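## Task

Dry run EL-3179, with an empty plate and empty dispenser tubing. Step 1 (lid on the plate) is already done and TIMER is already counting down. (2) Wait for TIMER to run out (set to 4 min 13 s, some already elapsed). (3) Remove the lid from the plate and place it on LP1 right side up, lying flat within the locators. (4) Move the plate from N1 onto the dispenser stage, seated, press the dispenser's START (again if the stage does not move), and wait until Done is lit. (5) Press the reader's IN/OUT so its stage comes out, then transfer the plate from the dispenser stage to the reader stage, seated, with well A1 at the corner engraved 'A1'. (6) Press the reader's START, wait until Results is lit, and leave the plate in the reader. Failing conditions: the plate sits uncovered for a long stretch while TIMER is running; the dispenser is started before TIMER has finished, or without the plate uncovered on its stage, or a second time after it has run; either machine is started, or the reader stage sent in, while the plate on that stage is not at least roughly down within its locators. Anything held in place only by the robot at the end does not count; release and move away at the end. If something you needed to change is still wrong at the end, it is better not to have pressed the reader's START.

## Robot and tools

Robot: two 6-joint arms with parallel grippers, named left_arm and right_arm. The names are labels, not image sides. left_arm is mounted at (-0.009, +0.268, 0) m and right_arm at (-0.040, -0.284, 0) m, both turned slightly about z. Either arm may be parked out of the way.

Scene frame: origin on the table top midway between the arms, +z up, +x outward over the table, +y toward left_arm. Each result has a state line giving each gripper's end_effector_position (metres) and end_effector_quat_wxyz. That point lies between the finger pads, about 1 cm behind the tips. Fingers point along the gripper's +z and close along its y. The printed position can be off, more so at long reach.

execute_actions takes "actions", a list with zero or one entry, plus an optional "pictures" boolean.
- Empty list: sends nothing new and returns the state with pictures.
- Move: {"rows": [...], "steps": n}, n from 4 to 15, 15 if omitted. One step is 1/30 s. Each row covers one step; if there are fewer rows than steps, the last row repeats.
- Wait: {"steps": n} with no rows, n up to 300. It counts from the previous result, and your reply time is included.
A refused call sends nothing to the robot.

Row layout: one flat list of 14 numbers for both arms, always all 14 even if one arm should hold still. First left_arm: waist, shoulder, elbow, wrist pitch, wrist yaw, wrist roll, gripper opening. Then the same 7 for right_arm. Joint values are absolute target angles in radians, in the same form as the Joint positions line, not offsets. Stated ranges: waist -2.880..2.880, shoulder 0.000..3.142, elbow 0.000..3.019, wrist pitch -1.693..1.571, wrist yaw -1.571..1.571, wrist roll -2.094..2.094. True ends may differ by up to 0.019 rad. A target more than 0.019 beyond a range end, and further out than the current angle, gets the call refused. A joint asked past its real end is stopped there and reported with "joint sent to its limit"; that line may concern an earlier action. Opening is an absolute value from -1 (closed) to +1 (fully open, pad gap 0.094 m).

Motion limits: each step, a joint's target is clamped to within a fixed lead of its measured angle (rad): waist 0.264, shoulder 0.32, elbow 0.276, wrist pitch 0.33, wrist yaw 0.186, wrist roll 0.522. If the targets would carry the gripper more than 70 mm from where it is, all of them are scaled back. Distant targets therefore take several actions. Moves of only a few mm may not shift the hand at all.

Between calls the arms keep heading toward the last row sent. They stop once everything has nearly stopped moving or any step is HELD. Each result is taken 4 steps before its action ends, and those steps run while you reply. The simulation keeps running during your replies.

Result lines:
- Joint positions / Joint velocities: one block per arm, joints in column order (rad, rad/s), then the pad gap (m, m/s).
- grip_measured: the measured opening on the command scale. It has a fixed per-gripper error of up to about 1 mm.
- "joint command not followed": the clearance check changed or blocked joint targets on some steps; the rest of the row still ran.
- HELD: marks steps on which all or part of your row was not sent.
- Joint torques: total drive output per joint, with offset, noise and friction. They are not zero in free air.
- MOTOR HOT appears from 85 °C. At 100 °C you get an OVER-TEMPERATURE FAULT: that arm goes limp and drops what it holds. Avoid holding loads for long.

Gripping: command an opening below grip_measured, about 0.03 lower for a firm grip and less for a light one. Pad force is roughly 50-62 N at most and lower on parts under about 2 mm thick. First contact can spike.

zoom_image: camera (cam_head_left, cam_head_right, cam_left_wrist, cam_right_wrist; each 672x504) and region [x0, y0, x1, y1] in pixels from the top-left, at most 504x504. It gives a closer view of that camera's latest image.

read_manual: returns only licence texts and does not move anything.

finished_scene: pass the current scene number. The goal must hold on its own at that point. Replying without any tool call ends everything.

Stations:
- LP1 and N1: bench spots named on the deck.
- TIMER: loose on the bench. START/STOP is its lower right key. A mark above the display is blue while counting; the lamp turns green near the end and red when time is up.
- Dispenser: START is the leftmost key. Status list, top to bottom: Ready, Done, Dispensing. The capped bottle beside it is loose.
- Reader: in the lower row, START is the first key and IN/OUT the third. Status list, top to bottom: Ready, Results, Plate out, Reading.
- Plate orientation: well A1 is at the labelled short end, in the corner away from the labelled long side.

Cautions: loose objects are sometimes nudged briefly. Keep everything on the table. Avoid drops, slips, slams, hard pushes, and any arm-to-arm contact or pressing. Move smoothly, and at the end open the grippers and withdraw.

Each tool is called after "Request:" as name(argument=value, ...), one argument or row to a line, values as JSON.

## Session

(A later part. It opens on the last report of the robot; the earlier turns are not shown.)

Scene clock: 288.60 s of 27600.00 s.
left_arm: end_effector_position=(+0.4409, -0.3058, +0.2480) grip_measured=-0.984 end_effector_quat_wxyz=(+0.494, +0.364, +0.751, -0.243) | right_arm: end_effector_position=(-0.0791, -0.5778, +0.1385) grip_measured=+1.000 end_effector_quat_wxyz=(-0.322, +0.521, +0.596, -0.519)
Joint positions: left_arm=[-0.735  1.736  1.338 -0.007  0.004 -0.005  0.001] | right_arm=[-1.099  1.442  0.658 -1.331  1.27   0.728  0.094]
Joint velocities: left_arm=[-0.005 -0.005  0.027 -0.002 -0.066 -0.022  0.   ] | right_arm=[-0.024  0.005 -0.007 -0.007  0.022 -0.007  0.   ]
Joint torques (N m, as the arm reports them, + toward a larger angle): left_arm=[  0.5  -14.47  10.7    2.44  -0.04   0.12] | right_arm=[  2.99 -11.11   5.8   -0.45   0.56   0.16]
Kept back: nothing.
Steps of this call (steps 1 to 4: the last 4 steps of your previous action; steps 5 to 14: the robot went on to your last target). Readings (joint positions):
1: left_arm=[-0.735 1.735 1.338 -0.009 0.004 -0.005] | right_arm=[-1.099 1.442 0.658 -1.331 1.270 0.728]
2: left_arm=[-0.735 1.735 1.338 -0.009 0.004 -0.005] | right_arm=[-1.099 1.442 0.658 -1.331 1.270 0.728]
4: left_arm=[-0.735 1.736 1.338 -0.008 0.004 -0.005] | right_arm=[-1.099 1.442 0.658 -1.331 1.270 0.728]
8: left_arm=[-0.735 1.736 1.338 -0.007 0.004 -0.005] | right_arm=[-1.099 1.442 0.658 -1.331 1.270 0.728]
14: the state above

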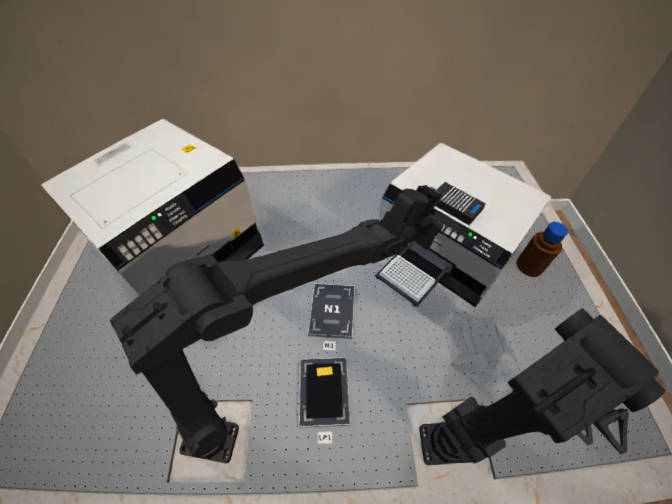

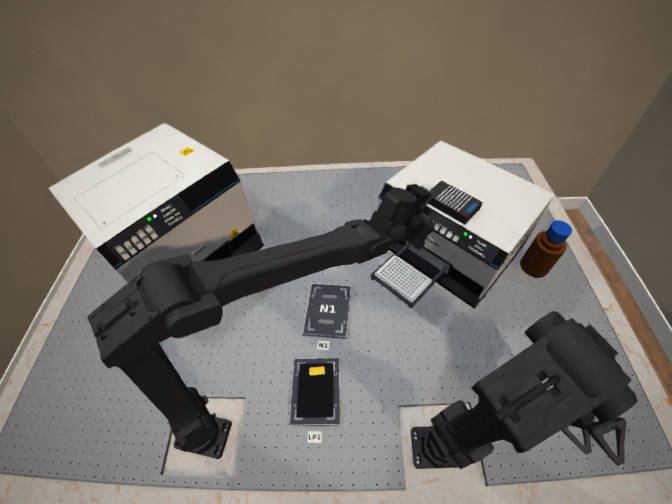

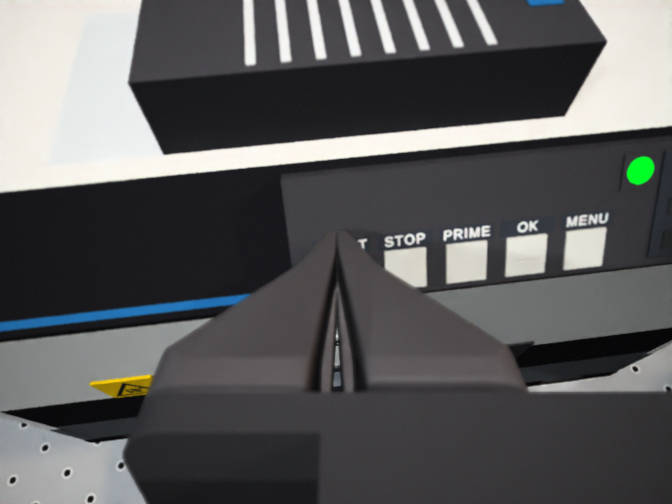

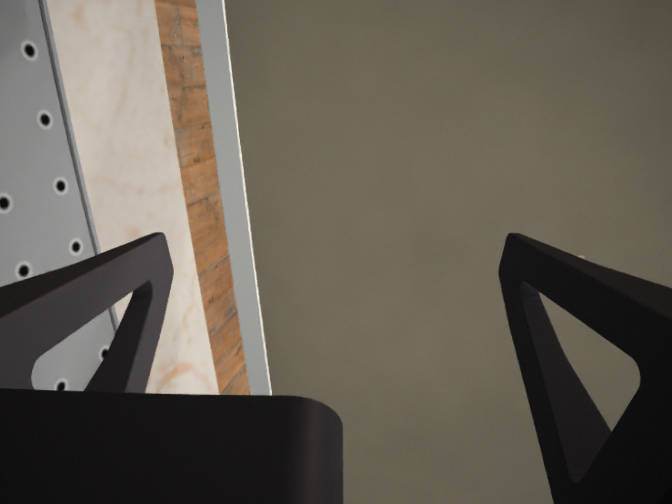

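Request:
execute_actions(
  actions=[
    {"rows":[[-0.740,1.755,1.345,0.005,0.005,0.005,-1,-1.1,1.43,0.65,-1.331,1.27,0.728,1],[-0.740,1.742,1.345,0.005,0.005,0.005,-1,-1.1,1.43,0.65,-1.331,1.27,0.728,1],[-0.740,1.730,1.345,0.005,0.005,0.005,-1,-1.1,1.43,0.65,-1.331,1.27,0.728,1],[-0.741,1.718,1.345,0.005,0.005,0.005,-1,-1.1,1.43,0.65,-1.331,1.27,0.728,1],[-0.742,1.708,1.345,0.005,0.005,0.005,-1,-1.1,1.43,0.65,-1.331,1.27,0.728,1],[-0.743,1.702,1.345,0.005,0.005,0.005,-1,-1.1,1.43,0.65,-1.331,1.27,0.728,1],[-0.744,1.699,1.345,0.005,0.005,0.005,-1,-1.1,1.43,0.65,-1.331,1.27,0.728,1],[-0.745,1.698,1.345,0.005,0.005,0.005,-1,-1.1,1.43,0.65,-1.331,1.27,0.728,1],[-0.746,1.698,1.343,0.005,0.005,0.005,-1,-1.1,1.43,0.65,-1.331,1.27,0.728,1],[-0.747,1.698,1.340,0.005,0.005,0.005,-1,-1.1,1.43,0.65,-1.331,1.27,0.728,1],[-0.747,1.698,1.337,0.005,0.005,0.005,-1,-1.1,1.43,0.65,-1.331,1.27,0.728,1],[-0.747,1.698,1.333,0.005,0.005,0.005,-1,-1.1,1.43,0.65,-1.331,1.27,0.728,1],[-0.747,1.698,1.329,0.005,0.005,0.005,-1,-1.1,1.43,0.65,-1.331,1.27,0.728,1],[-0.747,1.698,1.325,0.005,0.005,0.005,-1,-1.1,1.43,0.65,-1.331,1.27,0.728,1],[-0.747,1.698,1.322,0.005,0.005,0.005,-1,-1.1,1.43,0.65,-1.331,1.27,0.728,1]],"steps":15},
  ],
)

Request:
execute_actions(
  actions=[
    {"steps":14},
  ],
  pictures=true,
)

Scene clock: 289.47 s of 27600.00 s.
left_arm: end_effector_position=(+0.4406, -0.3054, +0.2510) grip_measured=-0.984 end_effector_quat_wxyz=(+0.495, +0.364, +0.750, -0.244) | right_arm: end_effector_position=(-0.0791, -0.5778, +0.1385) grip_measured=+1.000 end_effector_quat_wxyz=(-0.322, +0.521, +0.596, -0.519)
Joint positions: left_arm=[-0.735  1.732  1.338 -0.007  0.004 -0.005  0.001] | right_arm=[-1.099  1.442  0.658 -1.331  1.27   0.728  0.094]
Joint velocities: left_arm=[ 0.005 -0.024  0.002 -0.017 -0.007  0.066 -0.001] | right_arm=[ 0.024  0.005 -0.017 -0.002 -0.066 -0.037  0.   ]
Joint torques (N m, as the arm reports them, + toward a larger angle): left_arm=[ -0.08 -19.48  10.8    2.14  -0.04   0.12] | right_arm=[  2.97 -11.15   5.81  -0.45   0.56   0.16]
Steps of this call (steps 1 to 15: the robot went on to your last target; steps 16 to 26: the first 11 steps of this action). Readings (joint positions):
16: left_arm=[-0.735 1.736 1.338 -0.007 0.004 -0.005] | right_arm=[-1.099 1.442 0.658 -1.331 1.270 0.728]
17: left_arm=[-0.735 1.736 1.338 -0.007 0.004 -0.005] | right_arm=[-1.099 1.442 0.658 -1.331 1.270 0.728]
19: left_arm=[-0.735 1.736 1.338 -0.007 0.004 -0.005] | right_arm=[-1.099 1.442 0.658 -1.331 1.270 0.728]
23: left_arm=[-0.735 1.733 1.338 -0.007 0.004 -0.005] | right_arm=[-1.099 1.442 0.658 -1.331 1.270 0.728]
26: the state above

Scene clock: 289.93 s of 27600.00 s.
left_arm: end_effector_position=(+0.4375, -0.3014, +0.2429) grip_measured=-0.984 end_effector_quat_wxyz=(+0.490, +0.365, +0.754, -0.241) | right_arm: end_effector_position=(-0.0791, -0.5778, +0.1385) grip_measured=+1.000 end_effector_quat_wxyz=(-0.322, +0.521, +0.596, -0.519)
Joint positions: left_arm=[-0.735  1.728  1.32  -0.007  0.004 -0.005  0.001] | right_arm=[-1.099  1.442  0.658 -1.331  1.27   0.728  0.094]
Joint velocities: left_arm=[-0.005  0.005 -0.017  0.037 -0.051 -0.022  0.001] | right_arm=[-0.015  0.015  0.002 -0.007  0.022  0.022  0.   ]
Joint torques (N m, as the arm reports them, + toward a larger angle): left_arm=[ -0.3  -19.07  10.92   2.15  -0.03   0.12] | right_arm=[  3.   -11.13   5.81  -0.45   0.55   0.16]
Kept back: nothing.
Steps of this call (steps 1 to 4: the last 4 steps of your previous action; steps 5 to 14: the robot went on to your last target). Readings (joint positions):
1: left_arm=[-0.735 1.731 1.338 -0.007 0.004 -0.005] | right_arm=[-1.099 1.442 0.658 -1.331 1.270 0.728]
2: left_arm=[-0.735 1.731 1.336 -0.007 0.004 -0.005] | right_arm=[-1.099 1.442 0.658 -1.331 1.270 0.728]
4: left_arm=[-0.735 1.729 1.330 -0.007 0.004 -0.005] | right_arm=[-1.099 1.442 0.658 -1.331 1.270 0.728]
8: left_arm=[-0.735 1.728 1.321 -0.007 0.004 -0.005] | right_arm=[-1.099 1.442 0.658 -1.331 1.270 0.728]
14: the state above

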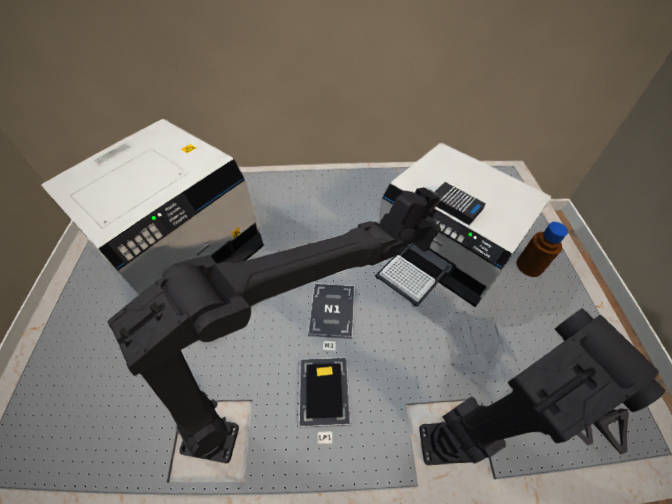

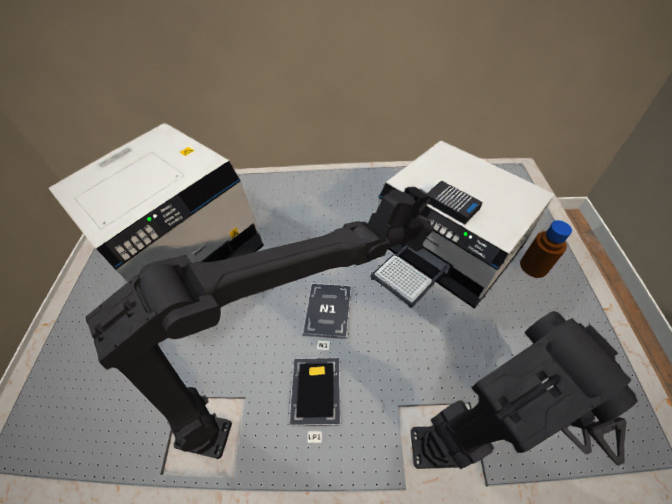

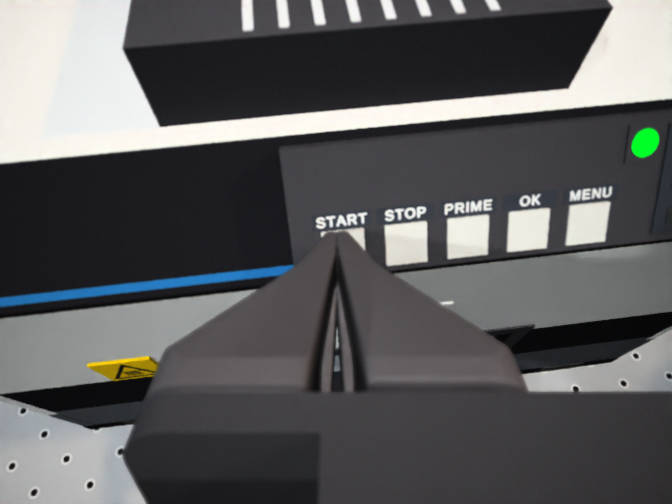

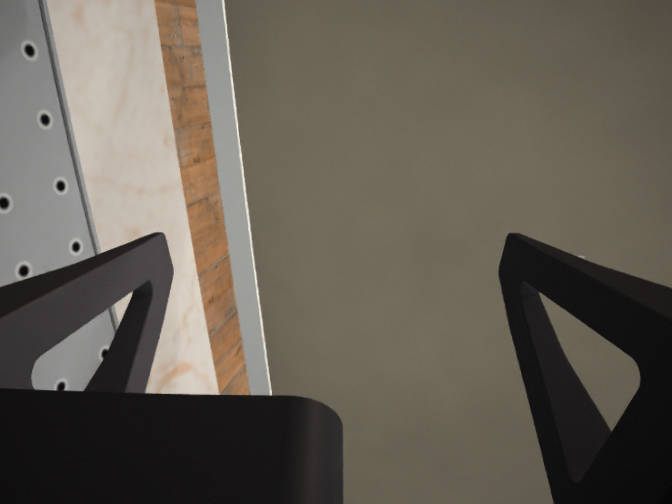

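Request:
execute_actions(
  actions=[
    {"rows":[[-0.742,1.712,1.328,0.0,0.005,0.005,-1,-1.1,1.43,0.65,-1.331,1.27,0.728,1],[-0.738,1.725,1.333,-0.002,0.005,0.005,-1,-1.1,1.43,0.65,-1.331,1.27,0.728,1],[-0.736,1.735,1.335,-0.004,0.005,0.005,-1,-1.1,1.43,0.65,-1.331,1.27,0.728,1],[-0.736,1.742,1.335,-0.004,0.005,0.005,-1,-1.1,1.43,0.65,-1.331,1.27,0.728,1],[-0.736,1.746,1.335,-0.004,0.005,0.005,-1,-1.1,1.43,0.65,-1.331,1.27,0.728,1],[-0.736,1.749,1.335,-0.004,0.005,0.005,-1,-1.1,1.43,0.65,-1.331,1.27,0.728,1],[-0.736,1.752,1.335,-0.004,0.005,0.005,-1,-1.1,1.43,0.65,-1.331,1.27,0.728,1],[-0.736,1.755,1.335,-0.004,0.005,0.005,-1,-1.1,1.43,0.65,-1.331,1.27,0.728,1],[-0.736,1.758,1.335,-0.004,0.005,0.005,-1,-1.1,1.43,0.65,-1.331,1.27,0.728,1],[-0.736,1.761,1.335,-0.004,0.005,0.005,-1,-1.1,1.43,0.65,-1.331,1.27,0.728,1],[-0.736,1.764,1.335,-0.004,0.005,0.005,-1,-1.1,1.43,0.65,-1.331,1.27,0.728,1],[-0.736,1.767,1.335,-0.004,0.005,0.005,-1,-1.1,1.43,0.65,-1.331,1.27,0.728,1],[-0.736,1.770,1.335,-0.004,0.005,0.005,-1,-1.1,1.43,0.65,-1.331,1.27,0.728,1],[-0.736,1.773,1.335,-0.004,0.005,0.005,-1,-1.1,1.43,0.65,-1.331,1.27,0.728,1],[-0.736,1.775,1.335,-0.004,0.005,0.005,-1,-1.1,1.43,0.65,-1.331,1.27,0.728,1]],"steps":15},
  ],
)

Request:
execute_actions(
  actions=[
    {"steps":14},
  ],
  pictures=true,
)

Scene clock: 290.77 s of 27600.00 s.
left_arm: end_effector_position=(+0.4377, -0.3016, +0.2413) grip_measured=-0.984 end_effector_quat_wxyz=(+0.489, +0.366, +0.754, -0.241) | right_arm: end_effector_position=(-0.0791, -0.5778, +0.1385) grip_measured=+1.000 end_effector_quat_wxyz=(-0.322, +0.521, +0.596, -0.519)
Joint positions: left_arm=[-0.735  1.73   1.32  -0.007  0.004 -0.005  0.001] | right_arm=[-1.099  1.442  0.658 -1.331  1.27   0.728  0.094]
Joint velocities: left_arm=[-0.005 -0.015 -0.012 -0.007  0.037 -0.081  0.   ] | right_arm=[-0.005 -0.005 -0.022 -0.022 -0.066  0.022  0.   ]
Joint torques (N m, as the arm reports them, + toward a larger angle): left_arm=[  0.44 -14.33  12.26   1.79  -0.04   0.12] | right_arm=[  3.07 -11.17   5.8   -0.43   0.56   0.16]
Steps of this call (steps 1 to 14: the robot went on to your last target; steps 15 to 25: the first 11 steps of this action). Readings (joint positions):
15: left_arm=[-0.735 1.728 1.320 -0.007 0.004 -0.005] | right_arm=[-1.099 1.442 0.658 -1.331 1.270 0.728]
16: left_arm=[-0.735 1.728 1.320 -0.007 0.004 -0.005] | right_arm=[-1.099 1.442 0.658 -1.331 1.270 0.728]
18: left_arm=[-0.735 1.728 1.320 -0.007 0.004 -0.005] | right_arm=[-1.099 1.442 0.658 -1.331 1.270 0.728]
22: left_arm=[-0.735 1.729 1.320 -0.007 0.004 -0.005] | right_arm=[-1.099 1.442 0.658 -1.331 1.270 0.728]
25: the state above

Scene clock: 291.23 s of 27600.00 s.
left_arm: end_effector_position=(+0.4378, -0.3018, +0.2402) grip_measured=-0.984 end_effector_quat_wxyz=(+0.488, +0.366, +0.755, -0.241) | right_arm: end_effector_position=(-0.0791, -0.5778, +0.1385) grip_measured=+1.000 end_effector_quat_wxyz=(-0.322, +0.521, +0.596, -0.519)
Joint positions: left_arm=[-0.735  1.732  1.32  -0.007  0.004 -0.005  0.001] | right_arm=[-1.099  1.442  0.658 -1.331  1.27   0.728  0.094]
Joint velocities: left_arm=[-0.005 -0.015 -0.002 -0.007 -0.007  0.022 -0.   ] | right_arm=[-0.005 -0.005  0.007 -0.007  0.051 -0.007  0.   ]
Joint torques (N m, as the arm reports them, + toward a larger angle): left_arm=[  0.83 -13.46  12.21   1.75  -0.03   0.11] | right_arm=[  3.03 -11.24   5.79  -0.45   0.56   0.16]
Kept back: nothing.
Steps of this call (steps 1 to 4: the last 4 steps of your previous action; steps 5 to 14: the robot went on to your last target). Readings (joint positions):
1: left_arm=[-0.735 1.731 1.320 -0.007 0.004 -0.005] | right_arm=[-1.099 1.442 0.658 -1.331 1.270 0.728]
2: left_arm=[-0.735 1.731 1.320 -0.007 0.004 -0.005] | right_arm=[-1.099 1.442 0.658 -1.331 1.270 0.728]
4: left_arm=[-0.735 1.732 1.320 -0.007 0.004 -0.005] | right_arm=[-1.099 1.442 0.658 -1.331 1.270 0.728]
8: left_arm=[-0.735 1.732 1.320 -0.007 0.004 -0.005] | right_arm=[-1.099 1.442 0.658 -1.331 1.270 0.728]
14: the state above

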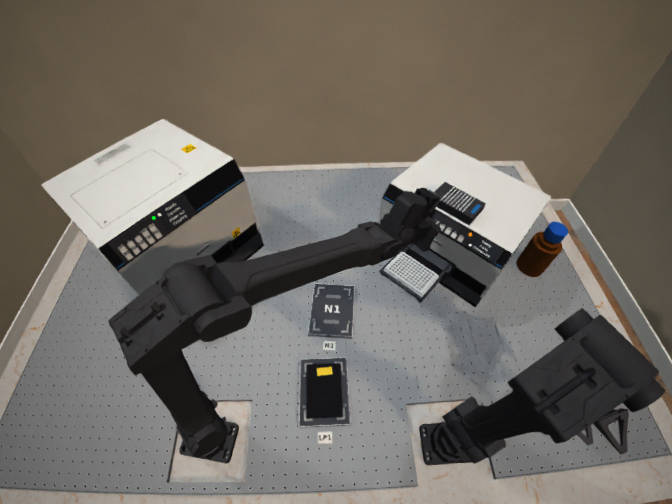

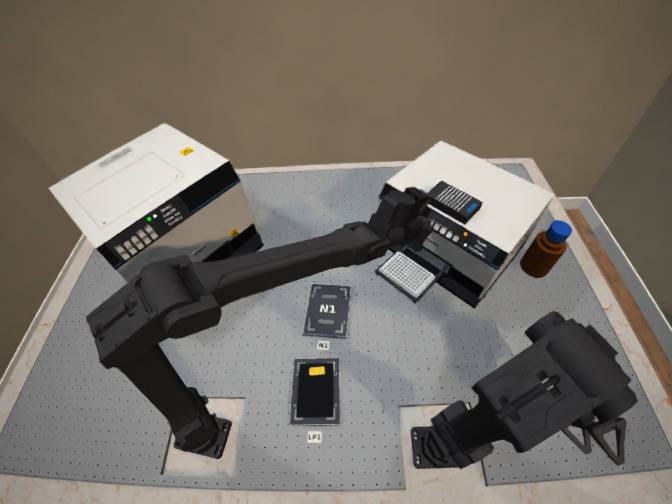

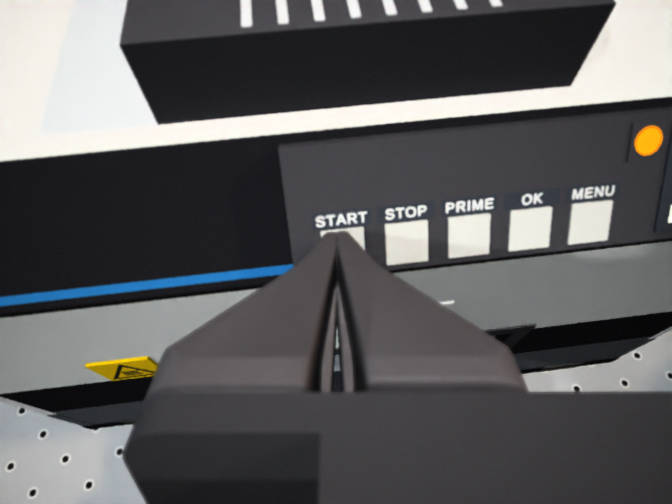

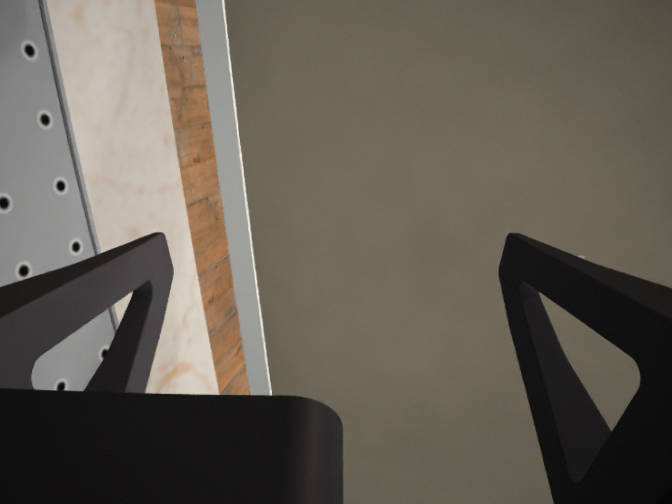

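Request:
execute_actions(
  actions=[
    {"rows":[[-0.736,1.760,1.335,-0.004,0.005,0.005,-1,-1.1,1.43,0.65,-1.331,1.27,0.728,1],[-0.736,1.742,1.335,-0.004,0.005,0.005,-1,-1.1,1.43,0.65,-1.331,1.27,0.728,1],[-0.736,1.724,1.335,-0.004,0.005,0.005,-1,-1.1,1.43,0.65,-1.331,1.27,0.728,1],[-0.736,1.708,1.335,-0.004,0.005,0.005,-1,-1.1,1.43,0.65,-1.331,1.27,0.728,1],[-0.736,1.695,1.335,-0.004,0.005,0.005,-1,-1.1,1.43,0.65,-1.331,1.27,0.728,1],[-0.736,1.684,1.335,-0.004,0.005,0.005,-1,-1.1,1.43,0.65,-1.331,1.27,0.728,1],[-0.736,1.673,1.335,-0.004,0.005,0.005,-1,-1.1,1.43,0.65,-1.331,1.27,0.728,1],[-0.736,1.662,1.332,-0.004,0.005,0.005,-1,-1.1,1.43,0.65,-1.331,1.27,0.728,1],[-0.736,1.651,1.328,-0.004,0.005,0.005,-1,-1.1,1.43,0.65,-1.331,1.27,0.728,1],[-0.736,1.640,1.322,-0.004,0.005,0.005,-1,-1.1,1.43,0.65,-1.331,1.27,0.728,1],[-0.736,1.630,1.314,-0.004,0.005,0.005,-1,-1.1,1.43,0.65,-1.331,1.27,0.728,1],[-0.736,1.621,1.305,-0.004,0.005,0.005,-1,-1.1,1.43,0.65,-1.331,1.27,0.728,1],[-0.736,1.613,1.297,-0.004,0.005,0.005,-1,-1.1,1.43,0.65,-1.331,1.27,0.728,1],[-0.736,1.608,1.292,-0.004,0.005,0.005,-1,-1.1,1.43,0.65,-1.331,1.27,0.728,1],[-0.736,1.605,1.290,-0.004,0.005,0.005,-1,-1.1,1.43,0.65,-1.331,1.27,0.728,1]],"steps":15},
  ],
)

Request:
execute_actions(
  actions=[
    {"steps":10},
  ],
  pictures=true,
)

Request:
zoom_image(
  camera="cam_head_left",
  region=[30, 110, 290, 340],
)

Scene clock: 292.97 s of 27600.00 s.
left_arm: end_effector_position=(+0.4353, -0.2986, +0.2602) grip_measured=-0.984 end_effector_quat_wxyz=(+0.499, +0.362, +0.748, -0.246) | right_arm: end_effector_position=(-0.0791, -0.5778, +0.1385) grip_measured=+1.000 end_effector_quat_wxyz=(-0.322, +0.521, +0.596, -0.519)
Joint positions: left_arm=[-0.735  1.702  1.318 -0.007  0.004 -0.005  0.001] | right_arm=[-1.099  1.442  0.658 -1.331  1.27   0.728  0.094]
Joint velocities: left_arm=[ 0.005 -0.317 -0.09   0.012  0.007 -0.022 -0.   ] | right_arm=[-0.024  0.005  0.007  0.002  0.037  0.081  0.   ]
Joint torques (N m, as the arm reports them, + toward a larger angle): left_arm=[  0.68 -20.95  10.97   1.81  -0.04   0.12] | right_arm=[  2.98 -11.12   5.78  -0.46   0.56   0.17]
Steps of this call (steps 1 to 15: the robot went on to your last target; steps 16 to 41: nothing new was sent; steps 42 to 52: the first 11 steps of this action). Readings (joint positions):
42: left_arm=[-0.735 1.732 1.320 -0.007 0.004 -0.005] | right_arm=[-1.099 1.442 0.658 -1.331 1.270 0.728]
43: left_arm=[-0.735 1.732 1.320 -0.007 0.004 -0.005] | right_arm=[-1.099 1.442 0.658 -1.331 1.270 0.728]
45: left_arm=[-0.735 1.731 1.320 -0.007 0.004 -0.005] | right_arm=[-1.099 1.442 0.658 -1.331 1.270 0.728]
49: left_arm=[-0.735 1.721 1.320 -0.007 0.004 -0.005] | right_arm=[-1.099 1.442 0.658 -1.331 1.270 0.728]
52: the state above

Scene clock: 293.30 s of 27600.00 s.
left_arm: end_effector_position=(+0.4233, -0.2834, +0.3064) grip_measured=-0.984 end_effector_quat_wxyz=(+0.522, +0.355, +0.732, -0.257) | right_arm: end_effector_position=(-0.0791, -0.5778, +0.1385) grip_measured=+1.000 end_effector_quat_wxyz=(-0.322, +0.521, +0.596, -0.519)
Joint positions: left_arm=[-0.735  1.612  1.292 -0.007  0.004 -0.005  0.001] | right_arm=[-1.099  1.442  0.658 -1.331  1.27   0.728  0.094]
Joint velocities: left_arm=[-0.005 -0.015 -0.002 -0.002  0.037 -0.037 -0.   ] | right_arm=[-0.005 -0.005 -0.002 -0.022 -0.051 -0.037  0.   ]
Joint torques (N m, as the arm reports them, + toward a larger angle): left_arm=[  0.76 -15.51  11.09   1.83  -0.03   0.12] | right_arm=[  3.07 -11.12   5.79  -0.47   0.55   0.16]
Kept back: nothing.
Steps of this call (steps 1 to 4: the last 4 steps of your previous action; steps 5 to 10: the robot went on to your last target). Readings (joint positions):
1: left_arm=[-0.735 1.690 1.314 -0.007 0.004 -0.005] | right_arm=[-1.099 1.442 0.658 -1.331 1.270 0.728]
2: left_arm=[-0.735 1.677 1.308 -0.007 0.004 -0.005] | right_arm=[-1.099 1.442 0.658 -1.331 1.270 0.728]
4: left_arm=[-0.735 1.650 1.296 -0.007 0.004 -0.005] | right_arm=[-1.099 1.442 0.658 -1.331 1.270 0.728]
8: left_arm=[-0.735 1.616 1.292 -0.007 0.004 -0.005] | right_arm=[-1.099 1.442 0.658 -1.331 1.270 0.728]
10: the state above

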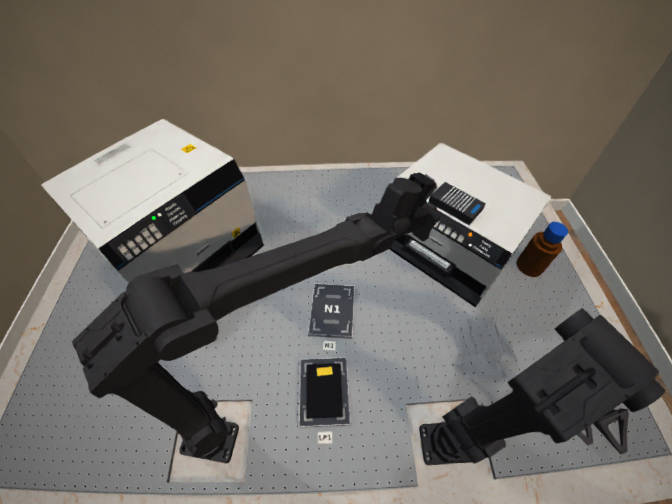

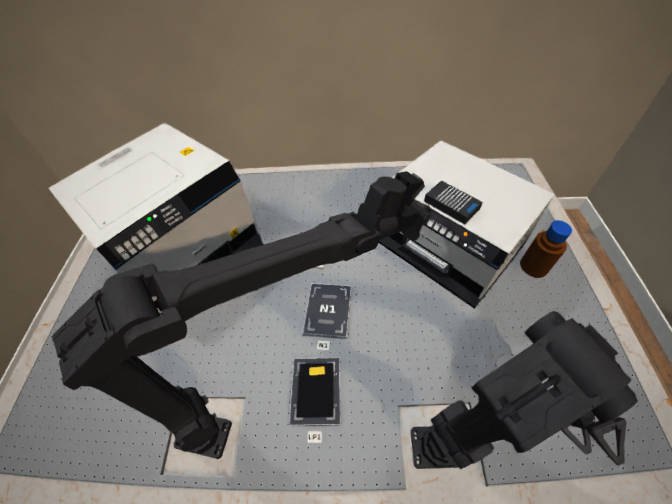

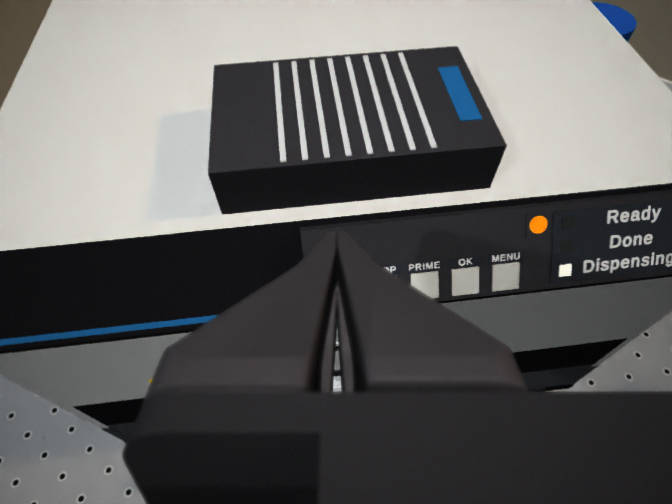

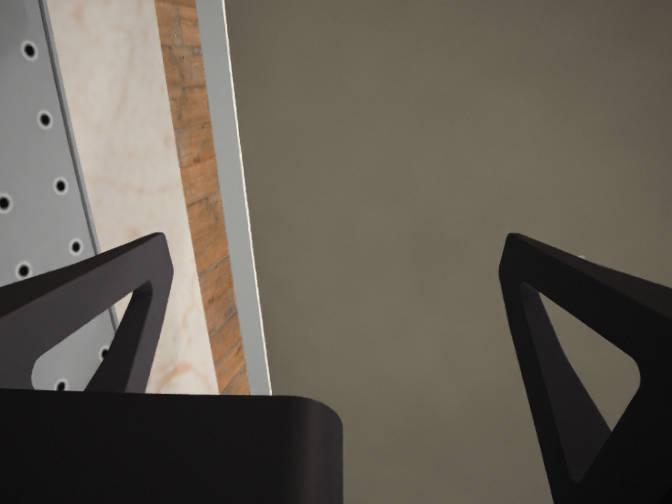

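Region (30, 110, 290, 340) of cam_head_left's 672x504 image, scaled by 1.938, with more detail than that image has; it fills the top 446 rows of this view, and the rest is white.

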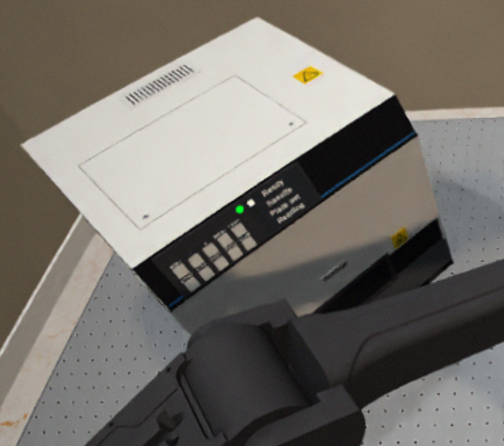

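Request:
execute_actions(
  actions=[
    {"rows":[[-0.736,1.6032,1.2889,-0.0049,0.005,0.005,-1,-1.1,1.43,0.65,-1.331,1.27,0.728,1],[-0.736,1.5979,1.2857,-0.0074,0.005,0.005,-1,-1.1,1.43,0.65,-1.331,1.27,0.728,1],[-0.736,1.5890,1.2804,-0.0117,0.005,0.005,-1,-1.1,1.43,0.65,-1.331,1.27,0.728,1],[-0.736,1.5766,1.2731,-0.0176,0.005,0.005,-1,-1.1,1.43,0.65,-1.331,1.27,0.728,1],[-0.736,1.5609,1.2637,-0.0252,0.005,0.005,-1,-1.1,1.43,0.65,-1.331,1.27,0.728,1],[-0.7340,1.5418,1.2523,-0.0343,0.005,0.005,-1,-1.1,1.43,0.65,-1.331,1.27,0.728,1],[-0.7279,1.5195,1.2390,-0.0450,0.005,0.005,-1,-1.1,1.43,0.65,-1.331,1.27,0.728,1],[-0.7178,1.4942,1.2239,-0.0571,0.005,0.005,-1,-1.1,1.43,0.65,-1.331,1.27,0.728,1],[-0.7037,1.4660,1.2071,-0.0706,0.005,0.005,-1,-1.1,1.43,0.65,-1.331,1.27,0.728,1],[-0.6858,1.4351,1.1887,-0.0854,0.005,0.005,-1,-1.1,1.43,0.65,-1.331,1.27,0.728,1],[-0.6641,1.4017,1.1687,-0.1015,0.005,0.005,-1,-1.1,1.43,0.65,-1.331,1.27,0.728,1],[-0.6388,1.3659,1.1474,-0.1186,0.005,0.005,-1,-1.1,1.43,0.65,-1.331,1.27,0.728,1],[-0.6100,1.3281,1.1248,-0.1367,0.005,0.005,-1,-1.1,1.43,0.65,-1.331,1.27,0.728,1],[-0.5780,1.2883,1.1011,-0.1558,0.005,0.005,-1,-1.1,1.43,0.65,-1.331,1.27,0.728,1],[-0.5428,1.2470,1.0764,-0.1756,0.005,0.005,-1,-1.1,1.43,0.65,-1.331,1.27,0.728,1]],"steps":15},
  ],
)

Request:
execute_actions(
  actions=[
    {"rows":[[-0.5048,1.2042,1.0509,-0.1961,0.005,0.005,-1,-1.1,1.43,0.65,-1.331,1.27,0.728,1],[-0.4641,1.1604,1.0248,-0.2171,0.005,0.005,-1,-1.1,1.43,0.65,-1.331,1.27,0.728,1],[-0.4211,1.1157,0.9981,-0.2385,0.005,0.005,-1,-1.1,1.43,0.65,-1.331,1.27,0.728,1],[-0.3759,1.0705,0.9711,-0.2602,0.005,0.005,-1,-1.1,1.43,0.65,-1.331,1.27,0.728,1],[-0.3289,1.0250,0.9440,-0.2820,0.005,0.005,-1,-1.1,1.43,0.65,-1.331,1.27,0.728,1],[-0.2803,0.9795,0.9169,-0.3038,0.005,0.005,-1,-1.1,1.43,0.65,-1.331,1.27,0.728,1],[-0.2305,0.9343,0.8899,-0.3255,0.005,0.005,-1,-1.1,1.43,0.65,-1.331,1.27,0.728,1],[-0.1797,0.8896,0.8632,-0.3469,0.005,0.005,-1,-1.1,1.43,0.65,-1.331,1.27,0.728,1],[-0.1282,0.8458,0.8371,-0.3679,0.005,0.005,-1,-1.1,1.43,0.65,-1.331,1.27,0.728,1],[-0.0765,0.8030,0.8116,-0.3884,0.005,0.005,-1,-1.1,1.43,0.65,-1.331,1.27,0.728,1],[-0.0248,0.7617,0.7869,-0.4082,0.005,0.005,-1,-1.1,1.43,0.65,-1.331,1.27,0.728,1],[0.0267,0.7220,0.7632,-0.4273,0.005,0.005,-1,-1.1,1.43,0.65,-1.331,1.27,0.728,1],[0.0775,0.6841,0.7406,-0.4454,0.005,0.005,-1,-1.1,1.43,0.65,-1.331,1.27,0.728,1],[0.1273,0.6483,0.7193,-0.4625,0.005,0.005,-1,-1.1,1.43,0.65,-1.331,1.27,0.728,1],[0.1759,0.6149,0.6993,-0.4786,0.005,0.005,-1,-1.1,1.43,0.65,-1.331,1.27,0.728,1]],"steps":15},
  ],
)

Request:
execute_actions(
  actions=[
    {"rows":[[0.2229,0.5840,0.6809,-0.4934,0.005,0.005,-1,-1.1,1.43,0.65,-1.331,1.27,0.728,1],[0.2681,0.5558,0.6641,-0.5069,0.005,0.005,-1,-1.1,1.43,0.65,-1.331,1.27,0.728,1],[0.3111,0.5305,0.6490,-0.5190,0.005,0.005,-1,-1.1,1.43,0.65,-1.331,1.27,0.728,1],[0.3518,0.5082,0.6357,-0.5297,0.005,0.005,-1,-1.1,1.43,0.65,-1.331,1.27,0.728,1],[0.3898,0.4891,0.6243,-0.5388,0.005,0.005,-1,-1.1,1.43,0.65,-1.331,1.27,0.728,1],[0.4250,0.4734,0.6149,-0.5464,0.005,0.005,-1,-1.1,1.43,0.65,-1.331,1.27,0.728,1],[0.4570,0.4610,0.6076,-0.5523,0.005,0.005,-1,-1.1,1.43,0.65,-1.331,1.27,0.728,1],[0.4858,0.4521,0.6023,-0.5566,0.005,0.005,-1,-1.1,1.43,0.65,-1.331,1.27,0.728,1],[0.5111,0.4468,0.5991,-0.5591,0.005,0.005,-1,-1.1,1.43,0.65,-1.331,1.27,0.728,1],[0.5328,0.445,0.598,-0.560,0.005,0.005,-1,-1.1,1.43,0.65,-1.331,1.27,0.728,1],[0.5507,0.445,0.598,-0.560,0.005,0.005,-1,-1.1,1.43,0.65,-1.331,1.27,0.728,1],[0.5648,0.445,0.598,-0.560,0.005,0.005,-1,-1.1,1.43,0.65,-1.331,1.27,0.728,1],[0.5749,0.445,0.598,-0.560,0.005,0.005,-1,-1.1,1.43,0.65,-1.331,1.27,0.728,1],[0.5810,0.445,0.598,-0.560,0.005,0.005,-1,-1.1,1.43,0.65,-1.331,1.27,0.728,1],[0.583,0.445,0.598,-0.560,0.005,0.005,-1,-1.1,1.43,0.65,-1.331,1.27,0.728,1]],"steps":15},
  ],
)

Request:
execute_actions(
  actions=[
    {"steps":14},
  ],
  pictures=true,
)

Scene clock: 296.97 s of 27600.00 s.
left_arm: end_effector_position=(+0.4027, -0.2458, +0.2934) grip_measured=-0.984 end_effector_quat_wxyz=(+0.498, +0.359, +0.751, -0.242) | right_arm: end_effector_position=(-0.0791, -0.5778, +0.1385) grip_measured=+1.000 end_effector_quat_wxyz=(-0.322, +0.521, +0.596, -0.519)
Joint positions: left_arm=[-0.724  1.52   1.19  -0.068  0.004 -0.004  0.001] | right_arm=[-1.099  1.442  0.658 -1.331  1.27   0.728  0.094]
Joint velocities: left_arm=[ 0.22  -0.767 -0.559 -0.398  0.007  0.037  0.001] | right_arm=[ 0.015 -0.015 -0.012 -0.002  0.125 -0.007  0.   ]
Joint torques (N m, as the arm reports them, + toward a larger angle): left_arm=[  3.67 -18.74  12.44   1.64  -0.05   0.09] | right_arm=[  3.03 -11.13   5.78  -0.45   0.56   0.16]
Steps of this call (steps 1 to 30: the robot went on to your last target; steps 31 to 99: nothing new was sent; steps 100 to 110: the first 11 steps of this action). Readings (joint positions):
100: left_arm=[-0.735 1.612 1.289 -0.007 0.004 -0.005] | right_arm=[-1.099 1.442 0.658 -1.331 1.270 0.728]
101: left_arm=[-0.735 1.612 1.289 -0.007 0.004 -0.005] | right_arm=[-1.099 1.442 0.658 -1.331 1.270 0.728]
103: left_arm=[-0.735 1.611 1.285 -0.007 0.004 -0.005] | right_arm=[-1.099 1.442 0.658 -1.331 1.270 0.728]
107: left_arm=[-0.735 1.582 1.246 -0.029 0.004 -0.005] | right_arm=[-1.099 1.442 0.658 -1.331 1.270 0.728]
110: the state above

Scene clock: 297.47 s of 27600.00 s.
left_arm: end_effector_position=(+0.4284, +0.0778, +0.3634) grip_measured=-0.984 end_effector_quat_wxyz=(+0.552, +0.167, +0.809, -0.118) | right_arm: end_effector_position=(-0.0791, -0.5778, +0.1385) grip_measured=+1.000 end_effector_quat_wxyz=(-0.322, +0.521, +0.596, -0.519)
Joint positions: left_arm=[-0.239  0.979  0.9   -0.293  0.004 -0.004  0.001] | right_arm=[-1.099  1.442  0.658 -1.331  1.27   0.728  0.094]
Joint velocities: left_arm=[ 1.46  -1.284 -0.696 -0.569  0.007  0.022  0.   ] | right_arm=[-0.005 -0.015 -0.002 -0.002  0.007  0.051  0.   ]
Joint torques (N m, as the arm reports them, + toward a larger angle): left_arm=[ 0.35 -6.95 11.4   1.4  -0.1   0.11] | right_arm=[  3.02 -11.15   5.81  -0.44   0.55   0.16]
Steps of this call (steps 1 to 4: the last 4 steps of your previous action; steps 5 to 15: the first 11 steps of this action). Readings (joint positions):
5: left_arm=[-0.637 1.368 1.106 -0.132 0.004 -0.004] | right_arm=[-1.099 1.442 0.658 -1.331 1.270 0.728]
6: left_arm=[-0.609 1.333 1.090 -0.145 0.004 -0.004] | right_arm=[-1.099 1.442 0.658 -1.331 1.270 0.728]
8: left_arm=[-0.543 1.262 1.055 -0.173 0.004 -0.004] | right_arm=[-1.099 1.442 0.658 -1.331 1.270 0.728]
12: left_arm=[-0.381 1.106 0.972 -0.238 0.004 -0.004] | right_arm=[-1.099 1.442 0.658 -1.331 1.270 0.728]
15: the state above

Scene clock: 297.97 s of 27600.00 s.
left_arm: end_effector_position=(+0.2834, +0.3747, +0.3223) grip_measured=-0.984 end_effector_quat_wxyz=(+0.552, -0.146, +0.815, +0.096) | right_arm: end_effector_position=(-0.0791, -0.5778, +0.1385) grip_measured=+1.000 end_effector_quat_wxyz=(-0.322, +0.521, +0.596, -0.519)
Joint positions: left_arm=[ 0.522  0.43   0.598 -0.549  0.003 -0.004  0.001] | right_arm=[-1.099  1.442  0.658 -1.331  1.27   0.728  0.094]
Joint velocities: left_arm=[ 0.503 -0.005 -0.012 -0.032 -0.037 -0.037  0.   ] | right_arm=[-0.024  0.005 -0.002  0.007 -0.022  0.007  0.   ]
Joint torques (N m, as the arm reports them, + toward a larger angle): left_arm=[ 0.41  1.74 11.9   1.43  0.    0.12] | right_arm=[  2.94 -11.1    5.82  -0.46   0.56   0.16]
Steps of this call (steps 1 to 4: the last 4 steps of your previous action; steps 5 to 15: the first 11 steps of this action). Readings (joint positions):
5: left_arm=[0.038 0.746 0.768 -0.399 0.004 -0.004] | right_arm=[-1.099 1.442 0.658 -1.331 1.270 0.728]
6: left_arm=[0.100 0.696 0.741 -0.423 0.004 -0.004] | right_arm=[-1.099 1.442 0.658 -1.331 1.270 0.728]
8: left_arm=[0.233 0.594 0.685 -0.471 0.004 -0.004] | right_arm=[-1.099 1.442 0.658 -1.331 1.270 0.728]
12: left_arm=[0.449 0.448 0.609 -0.536 0.003 -0.004] | right_arm=[-1.099 1.442 0.658 -1.331 1.270 0.728]
15: the state above

Scene clock: 298.43 s of 27600.00 s.
left_arm: end_effector_position=(+0.2777, +0.3908, +0.3198) grip_measured=-0.984 end_effector_quat_wxyz=(+0.546, -0.169, +0.813, +0.110) | right_arm: end_effector_position=(-0.0791, -0.5778, +0.1385) grip_measured=+1.000 end_effector_quat_wxyz=(-0.322, +0.521, +0.596, -0.519)
Joint positions: left_arm=[ 0.576  0.434  0.596 -0.551  0.003 -0.004  0.001] | right_arm=[-1.099  1.442  0.658 -1.331  1.27   0.728  0.094]
Joint velocities: left_arm=[ 0.005 -0.005 -0.007 -0.017 -0.022 -0.022 -0.   ] | right_arm=[-0.024  0.005 -0.007  0.002 -0.081 -0.037  0.   ]
Joint torques (N m, as the arm reports them, + toward a larger angle): left_arm=[ 1.35  1.85 11.83  1.34 -0.01  0.11] | right_arm=[  3.   -11.13   5.81  -0.45   0.56   0.16]
Kept back: nothing.
Steps of this call (steps 1 to 4: the last 4 steps of your previous action; steps 5 to 14: the robot went on to your last target). Readings (joint positions):
1: left_arm=[0.538 0.431 0.597 -0.550 0.003 -0.004] | right_arm=[-1.099 1.442 0.658 -1.331 1.270 0.728]
2: left_arm=[0.551 0.432 0.596 -0.551 0.003 -0.004] | right_arm=[-1.099 1.442 0.658 -1.331 1.270 0.728]
4: left_arm=[0.570 0.434 0.596 -0.551 0.003 -0.004] | right_arm=[-1.099 1.442 0.658 -1.331 1.270 0.728]
8: left_arm=[0.576 0.434 0.596 -0.551 0.003 -0.004] | right_arm=[-1.099 1.442 0.658 -1.331 1.270 0.728]
14: the state above

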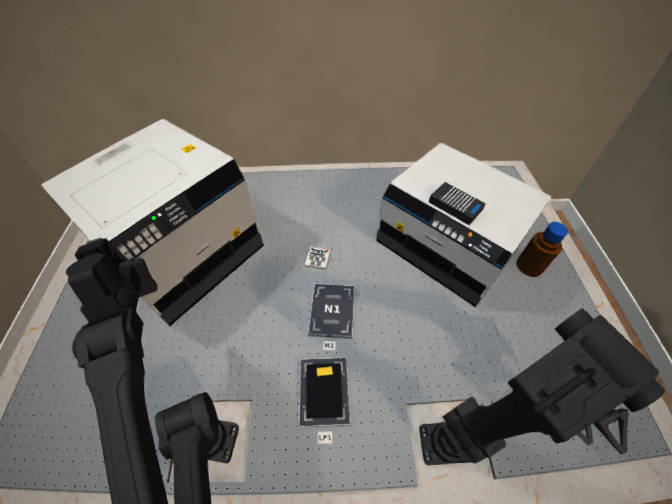

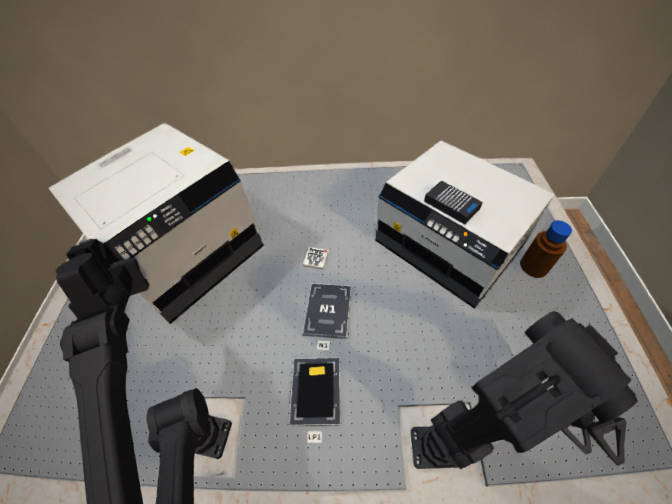

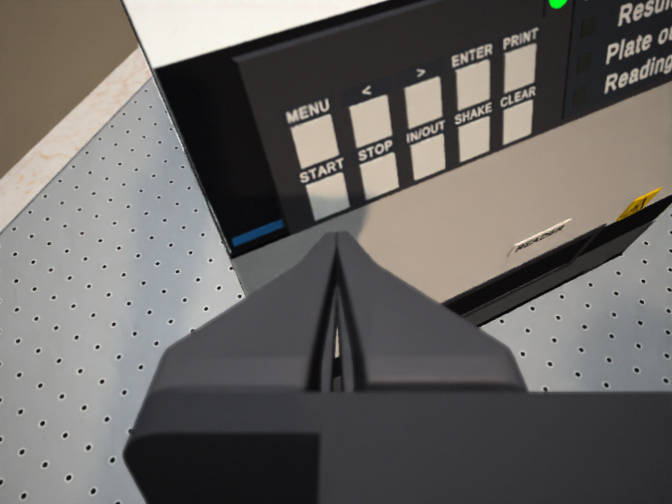

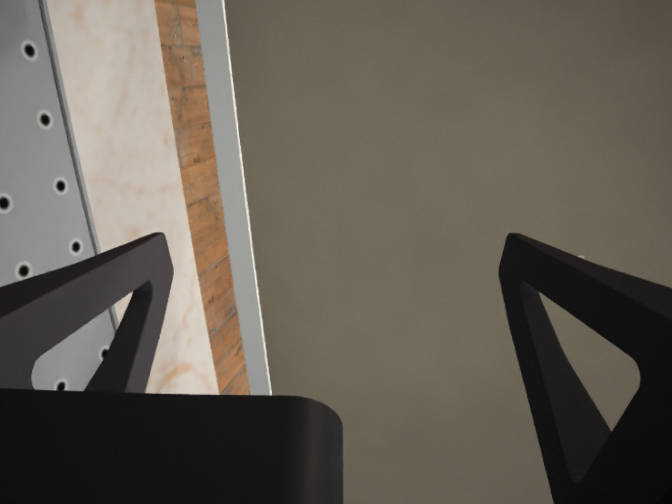

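Request:
execute_actions(
  actions=[
    {"rows":[[0.578,0.445,0.610,-0.555,0.005,0.005,-1,-1.1,1.43,0.65,-1.331,1.27,0.728,1],[0.570,0.445,0.625,-0.548,0.005,0.005,-1,-1.1,1.43,0.65,-1.331,1.27,0.728,1],[0.561,0.445,0.638,-0.540,0.005,0.005,-1,-1.1,1.43,0.65,-1.331,1.27,0.728,1],[0.550,0.4455,0.648,-0.534,0.005,0.005,-1,-1.1,1.43,0.65,-1.331,1.27,0.728,1],[0.538,0.447,0.654,-0.532,0.005,0.005,-1,-1.1,1.43,0.65,-1.331,1.27,0.728,1],[0.525,0.450,0.656,-0.531,0.005,0.005,-1,-1.1,1.43,0.65,-1.331,1.27,0.728,1],[0.512,0.453,0.658,-0.529,0.005,0.005,-1,-1.1,1.43,0.65,-1.331,1.27,0.728,1],[0.500,0.458,0.660,-0.527,0.005,0.005,-1,-1.1,1.43,0.65,-1.331,1.27,0.728,1],[0.490,0.463,0.663,-0.525,0.005,0.005,-1,-1.1,1.43,0.65,-1.331,1.27,0.728,1],[0.482,0.469,0.666,-0.522,0.005,0.005,-1,-1.1,1.43,0.65,-1.331,1.27,0.728,1],[0.476,0.476,0.669,-0.519,0.005,0.005,-1,-1.1,1.43,0.65,-1.331,1.27,0.728,1],[0.473,0.483,0.672,-0.516,0.005,0.005,-1,-1.1,1.43,0.65,-1.331,1.27,0.728,1],[0.472,0.491,0.676,-0.512,0.005,0.005,-1,-1.1,1.43,0.65,-1.331,1.27,0.728,1],[0.472,0.499,0.680,-0.508,0.005,0.005,-1,-1.1,1.43,0.65,-1.331,1.27,0.728,1],[0.472,0.507,0.684,-0.504,0.005,0.005,-1,-1.1,1.43,0.65,-1.331,1.27,0.728,1]],"steps":15},
  ],
)

Request:
execute_actions(
  actions=[
    {"rows":[[0.472,0.515,0.688,-0.500,0.005,0.005,-1,-1.1,1.43,0.65,-1.331,1.27,0.728,1],[0.472,0.522,0.692,-0.496,0.005,0.005,-1,-1.1,1.43,0.65,-1.331,1.27,0.728,1],[0.472,0.528,0.696,-0.492,0.005,0.005,-1,-1.1,1.43,0.65,-1.331,1.27,0.728,1],[0.472,0.533,0.700,-0.489,0.005,0.005,-1,-1.1,1.43,0.65,-1.331,1.27,0.728,1],[0.472,0.537,0.703,-0.486,0.005,0.005,-1,-1.1,1.43,0.65,-1.331,1.27,0.728,1],[0.472,0.540,0.706,-0.483,0.005,0.005,-1,-1.1,1.43,0.65,-1.331,1.27,0.728,1],[0.472,0.542,0.708,-0.481,0.005,0.005,-1,-1.1,1.43,0.65,-1.331,1.27,0.728,1],[0.472,0.543,0.710,-0.480,0.005,0.005,-1,-1.1,1.43,0.65,-1.331,1.27,0.728,1]],"steps":8},
  ],
)

Request:
execute_actions(
  actions=[
    {"steps":14},
  ],
  pictures=true,
)

Scene clock: 300.67 s of 27600.00 s.
left_arm: end_effector_position=(+0.2892, +0.3691, +0.3173) grip_measured=-0.984 end_effector_quat_wxyz=(+0.547, -0.137, +0.821, +0.088) | right_arm: end_effector_position=(-0.0791, -0.5778, +0.1385) grip_measured=+1.000 end_effector_quat_wxyz=(-0.322, +0.521, +0.596, -0.519)
Joint positions: left_arm=[ 0.499  0.448  0.597 -0.546  0.003 -0.004  0.001] | right_arm=[-1.099  1.442  0.658 -1.331  1.27   0.728  0.094]
Joint velocities: left_arm=[-0.327  0.151  0.002  0.051 -0.066 -0.007  0.001] | right_arm=[ 0.005 -0.015  0.007 -0.007  0.022  0.007  0.   ]
Joint torques (N m, as the arm reports them, + toward a larger angle): left_arm=[ 0.6   2.48 18.29  2.43  0.02  0.12] | right_arm=[  2.96 -11.1    5.79  -0.45   0.56   0.16]
Steps of this call (steps 1 to 30: the robot went on to your last target; steps 31 to 56: nothing new was sent; steps 57 to 67: the first 11 steps of this action). Readings (joint positions):
57: left_arm=[0.576 0.434 0.596 -0.551 0.003 -0.004] | right_arm=[-1.099 1.442 0.658 -1.331 1.270 0.728]
58: left_arm=[0.576 0.434 0.596 -0.551 0.003 -0.004] | right_arm=[-1.099 1.442 0.658 -1.331 1.270 0.728]
60: left_arm=[0.575 0.434 0.596 -0.551 0.003 -0.004] | right_arm=[-1.099 1.442 0.658 -1.331 1.270 0.728]
64: left_arm=[0.538 0.437 0.596 -0.551 0.003 -0.004] | right_arm=[-1.099 1.442 0.658 -1.331 1.270 0.728]
67: the state above

Scene clock: 300.93 s of 27600.00 s.
left_arm: end_effector_position=(+0.3069, +0.3681, +0.3184) grip_measured=-0.984 end_effector_quat_wxyz=(+0.541, -0.130, +0.827, +0.082) | right_arm: end_effector_position=(-0.0791, -0.5778, +0.1385) grip_measured=+1.000 end_effector_quat_wxyz=(-0.322, +0.521, +0.596, -0.519)
Joint positions: left_arm=[ 0.479  0.515  0.622 -0.519  0.003 -0.004  0.001] | right_arm=[-1.099  1.442  0.658 -1.331  1.27   0.728  0.094]
Joint velocities: left_arm=[ 0.005  0.21   0.139  0.105 -0.037  0.022  0.   ] | right_arm=[ 0.005  0.005  0.007  0.002 -0.022 -0.081  0.   ]
Joint torques (N m, as the arm reports them, + toward a larger angle): left_arm=[ 0.42  0.57 18.25  2.54  0.    0.11] | right_arm=[  3.02 -11.13   5.78  -0.47   0.56   0.16]
Steps of this call (steps 1 to 4: the last 4 steps of your previous action; steps 5 to 8: the first 4 steps of this action). Readings (joint positions):
5: left_arm=[0.479 0.489 0.609 -0.531 0.003 -0.004] | right_arm=[-1.099 1.442 0.658 -1.331 1.270 0.728]
6: left_arm=[0.479 0.498 0.613 -0.527 0.003 -0.004] | right_arm=[-1.099 1.442 0.658 -1.331 1.270 0.728]
8: the state above

Scene clock: 301.40 s of 27600.00 s.
left_arm: end_effector_position=(+0.3134, +0.3702, +0.3286) grip_measured=-0.984 end_effector_quat_wxyz=(+0.549, -0.129, +0.822, +0.083) | right_arm: end_effector_position=(-0.0791, -0.5778, +0.1385) grip_measured=+1.000 end_effector_quat_wxyz=(-0.322, +0.521, +0.596, -0.519)
Joint positions: left_arm=[ 0.479  0.536  0.643 -0.501  0.003 -0.004  0.001] | right_arm=[-1.099  1.442  0.658 -1.331  1.27   0.728  0.094]
Joint velocities: left_arm=[-0.005  0.005 -0.017 -0.022  0.007  0.007 -0.001] | right_arm=[ 0.015 -0.005 -0.007 -0.017  0.007 -0.037  0.   ]
Joint torques (N m, as the arm reports them, + toward a larger angle): left_arm=[ 0.27  0.08 17.83  2.51  0.01  0.12] | right_arm=[  2.97 -11.15   5.77  -0.44   0.56   0.16]
Kept back: nothing.
Steps of this call (steps 1 to 4: the last 4 steps of your previous action; steps 5 to 14: the robot went on to your last target). Readings (joint positions):
1: left_arm=[0.479 0.522 0.626 -0.515 0.003 -0.004] | right_arm=[-1.099 1.442 0.658 -1.331 1.270 0.728]
2: left_arm=[0.479 0.528 0.630 -0.512 0.003 -0.004] | right_arm=[-1.099 1.442 0.658 -1.331 1.270 0.728]
4: left_arm=[0.479 0.534 0.636 -0.506 0.003 -0.004] | right_arm=[-1.099 1.442 0.658 -1.331 1.270 0.728]
8: left_arm=[0.479 0.536 0.643 -0.502 0.003 -0.004] | right_arm=[-1.099 1.442 0.658 -1.331 1.270 0.728]
14: the state above

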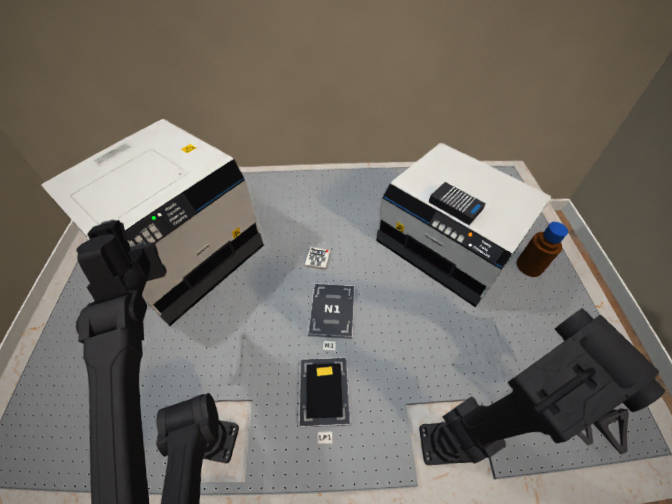

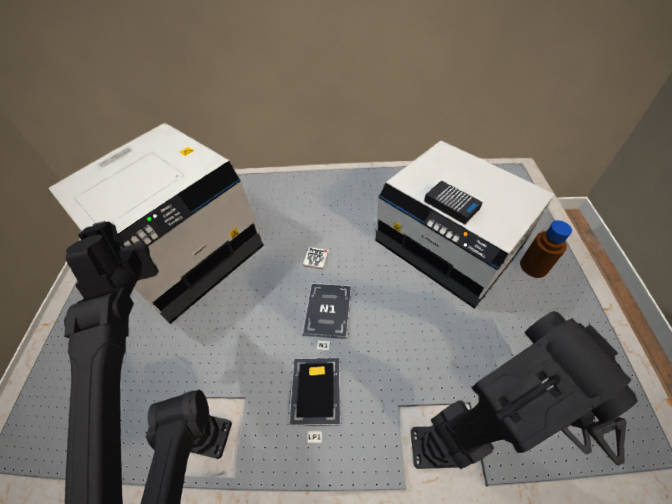

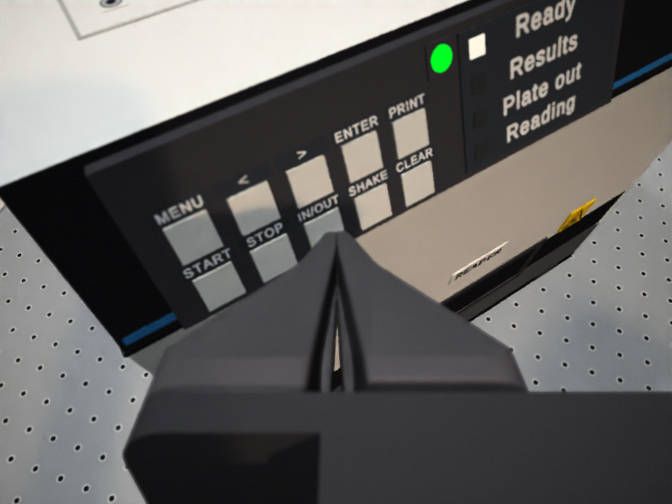

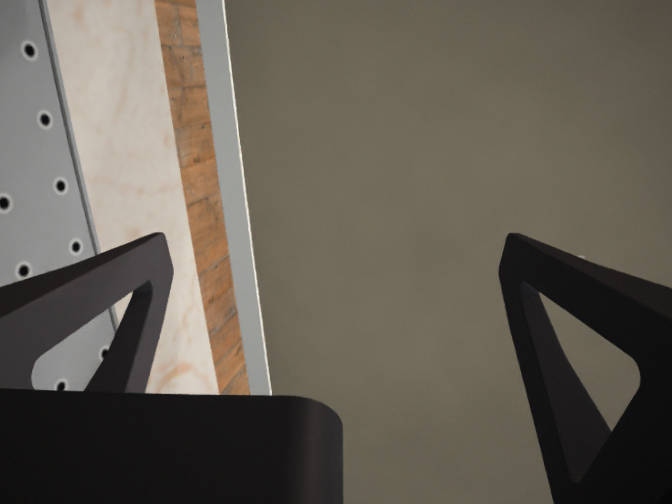

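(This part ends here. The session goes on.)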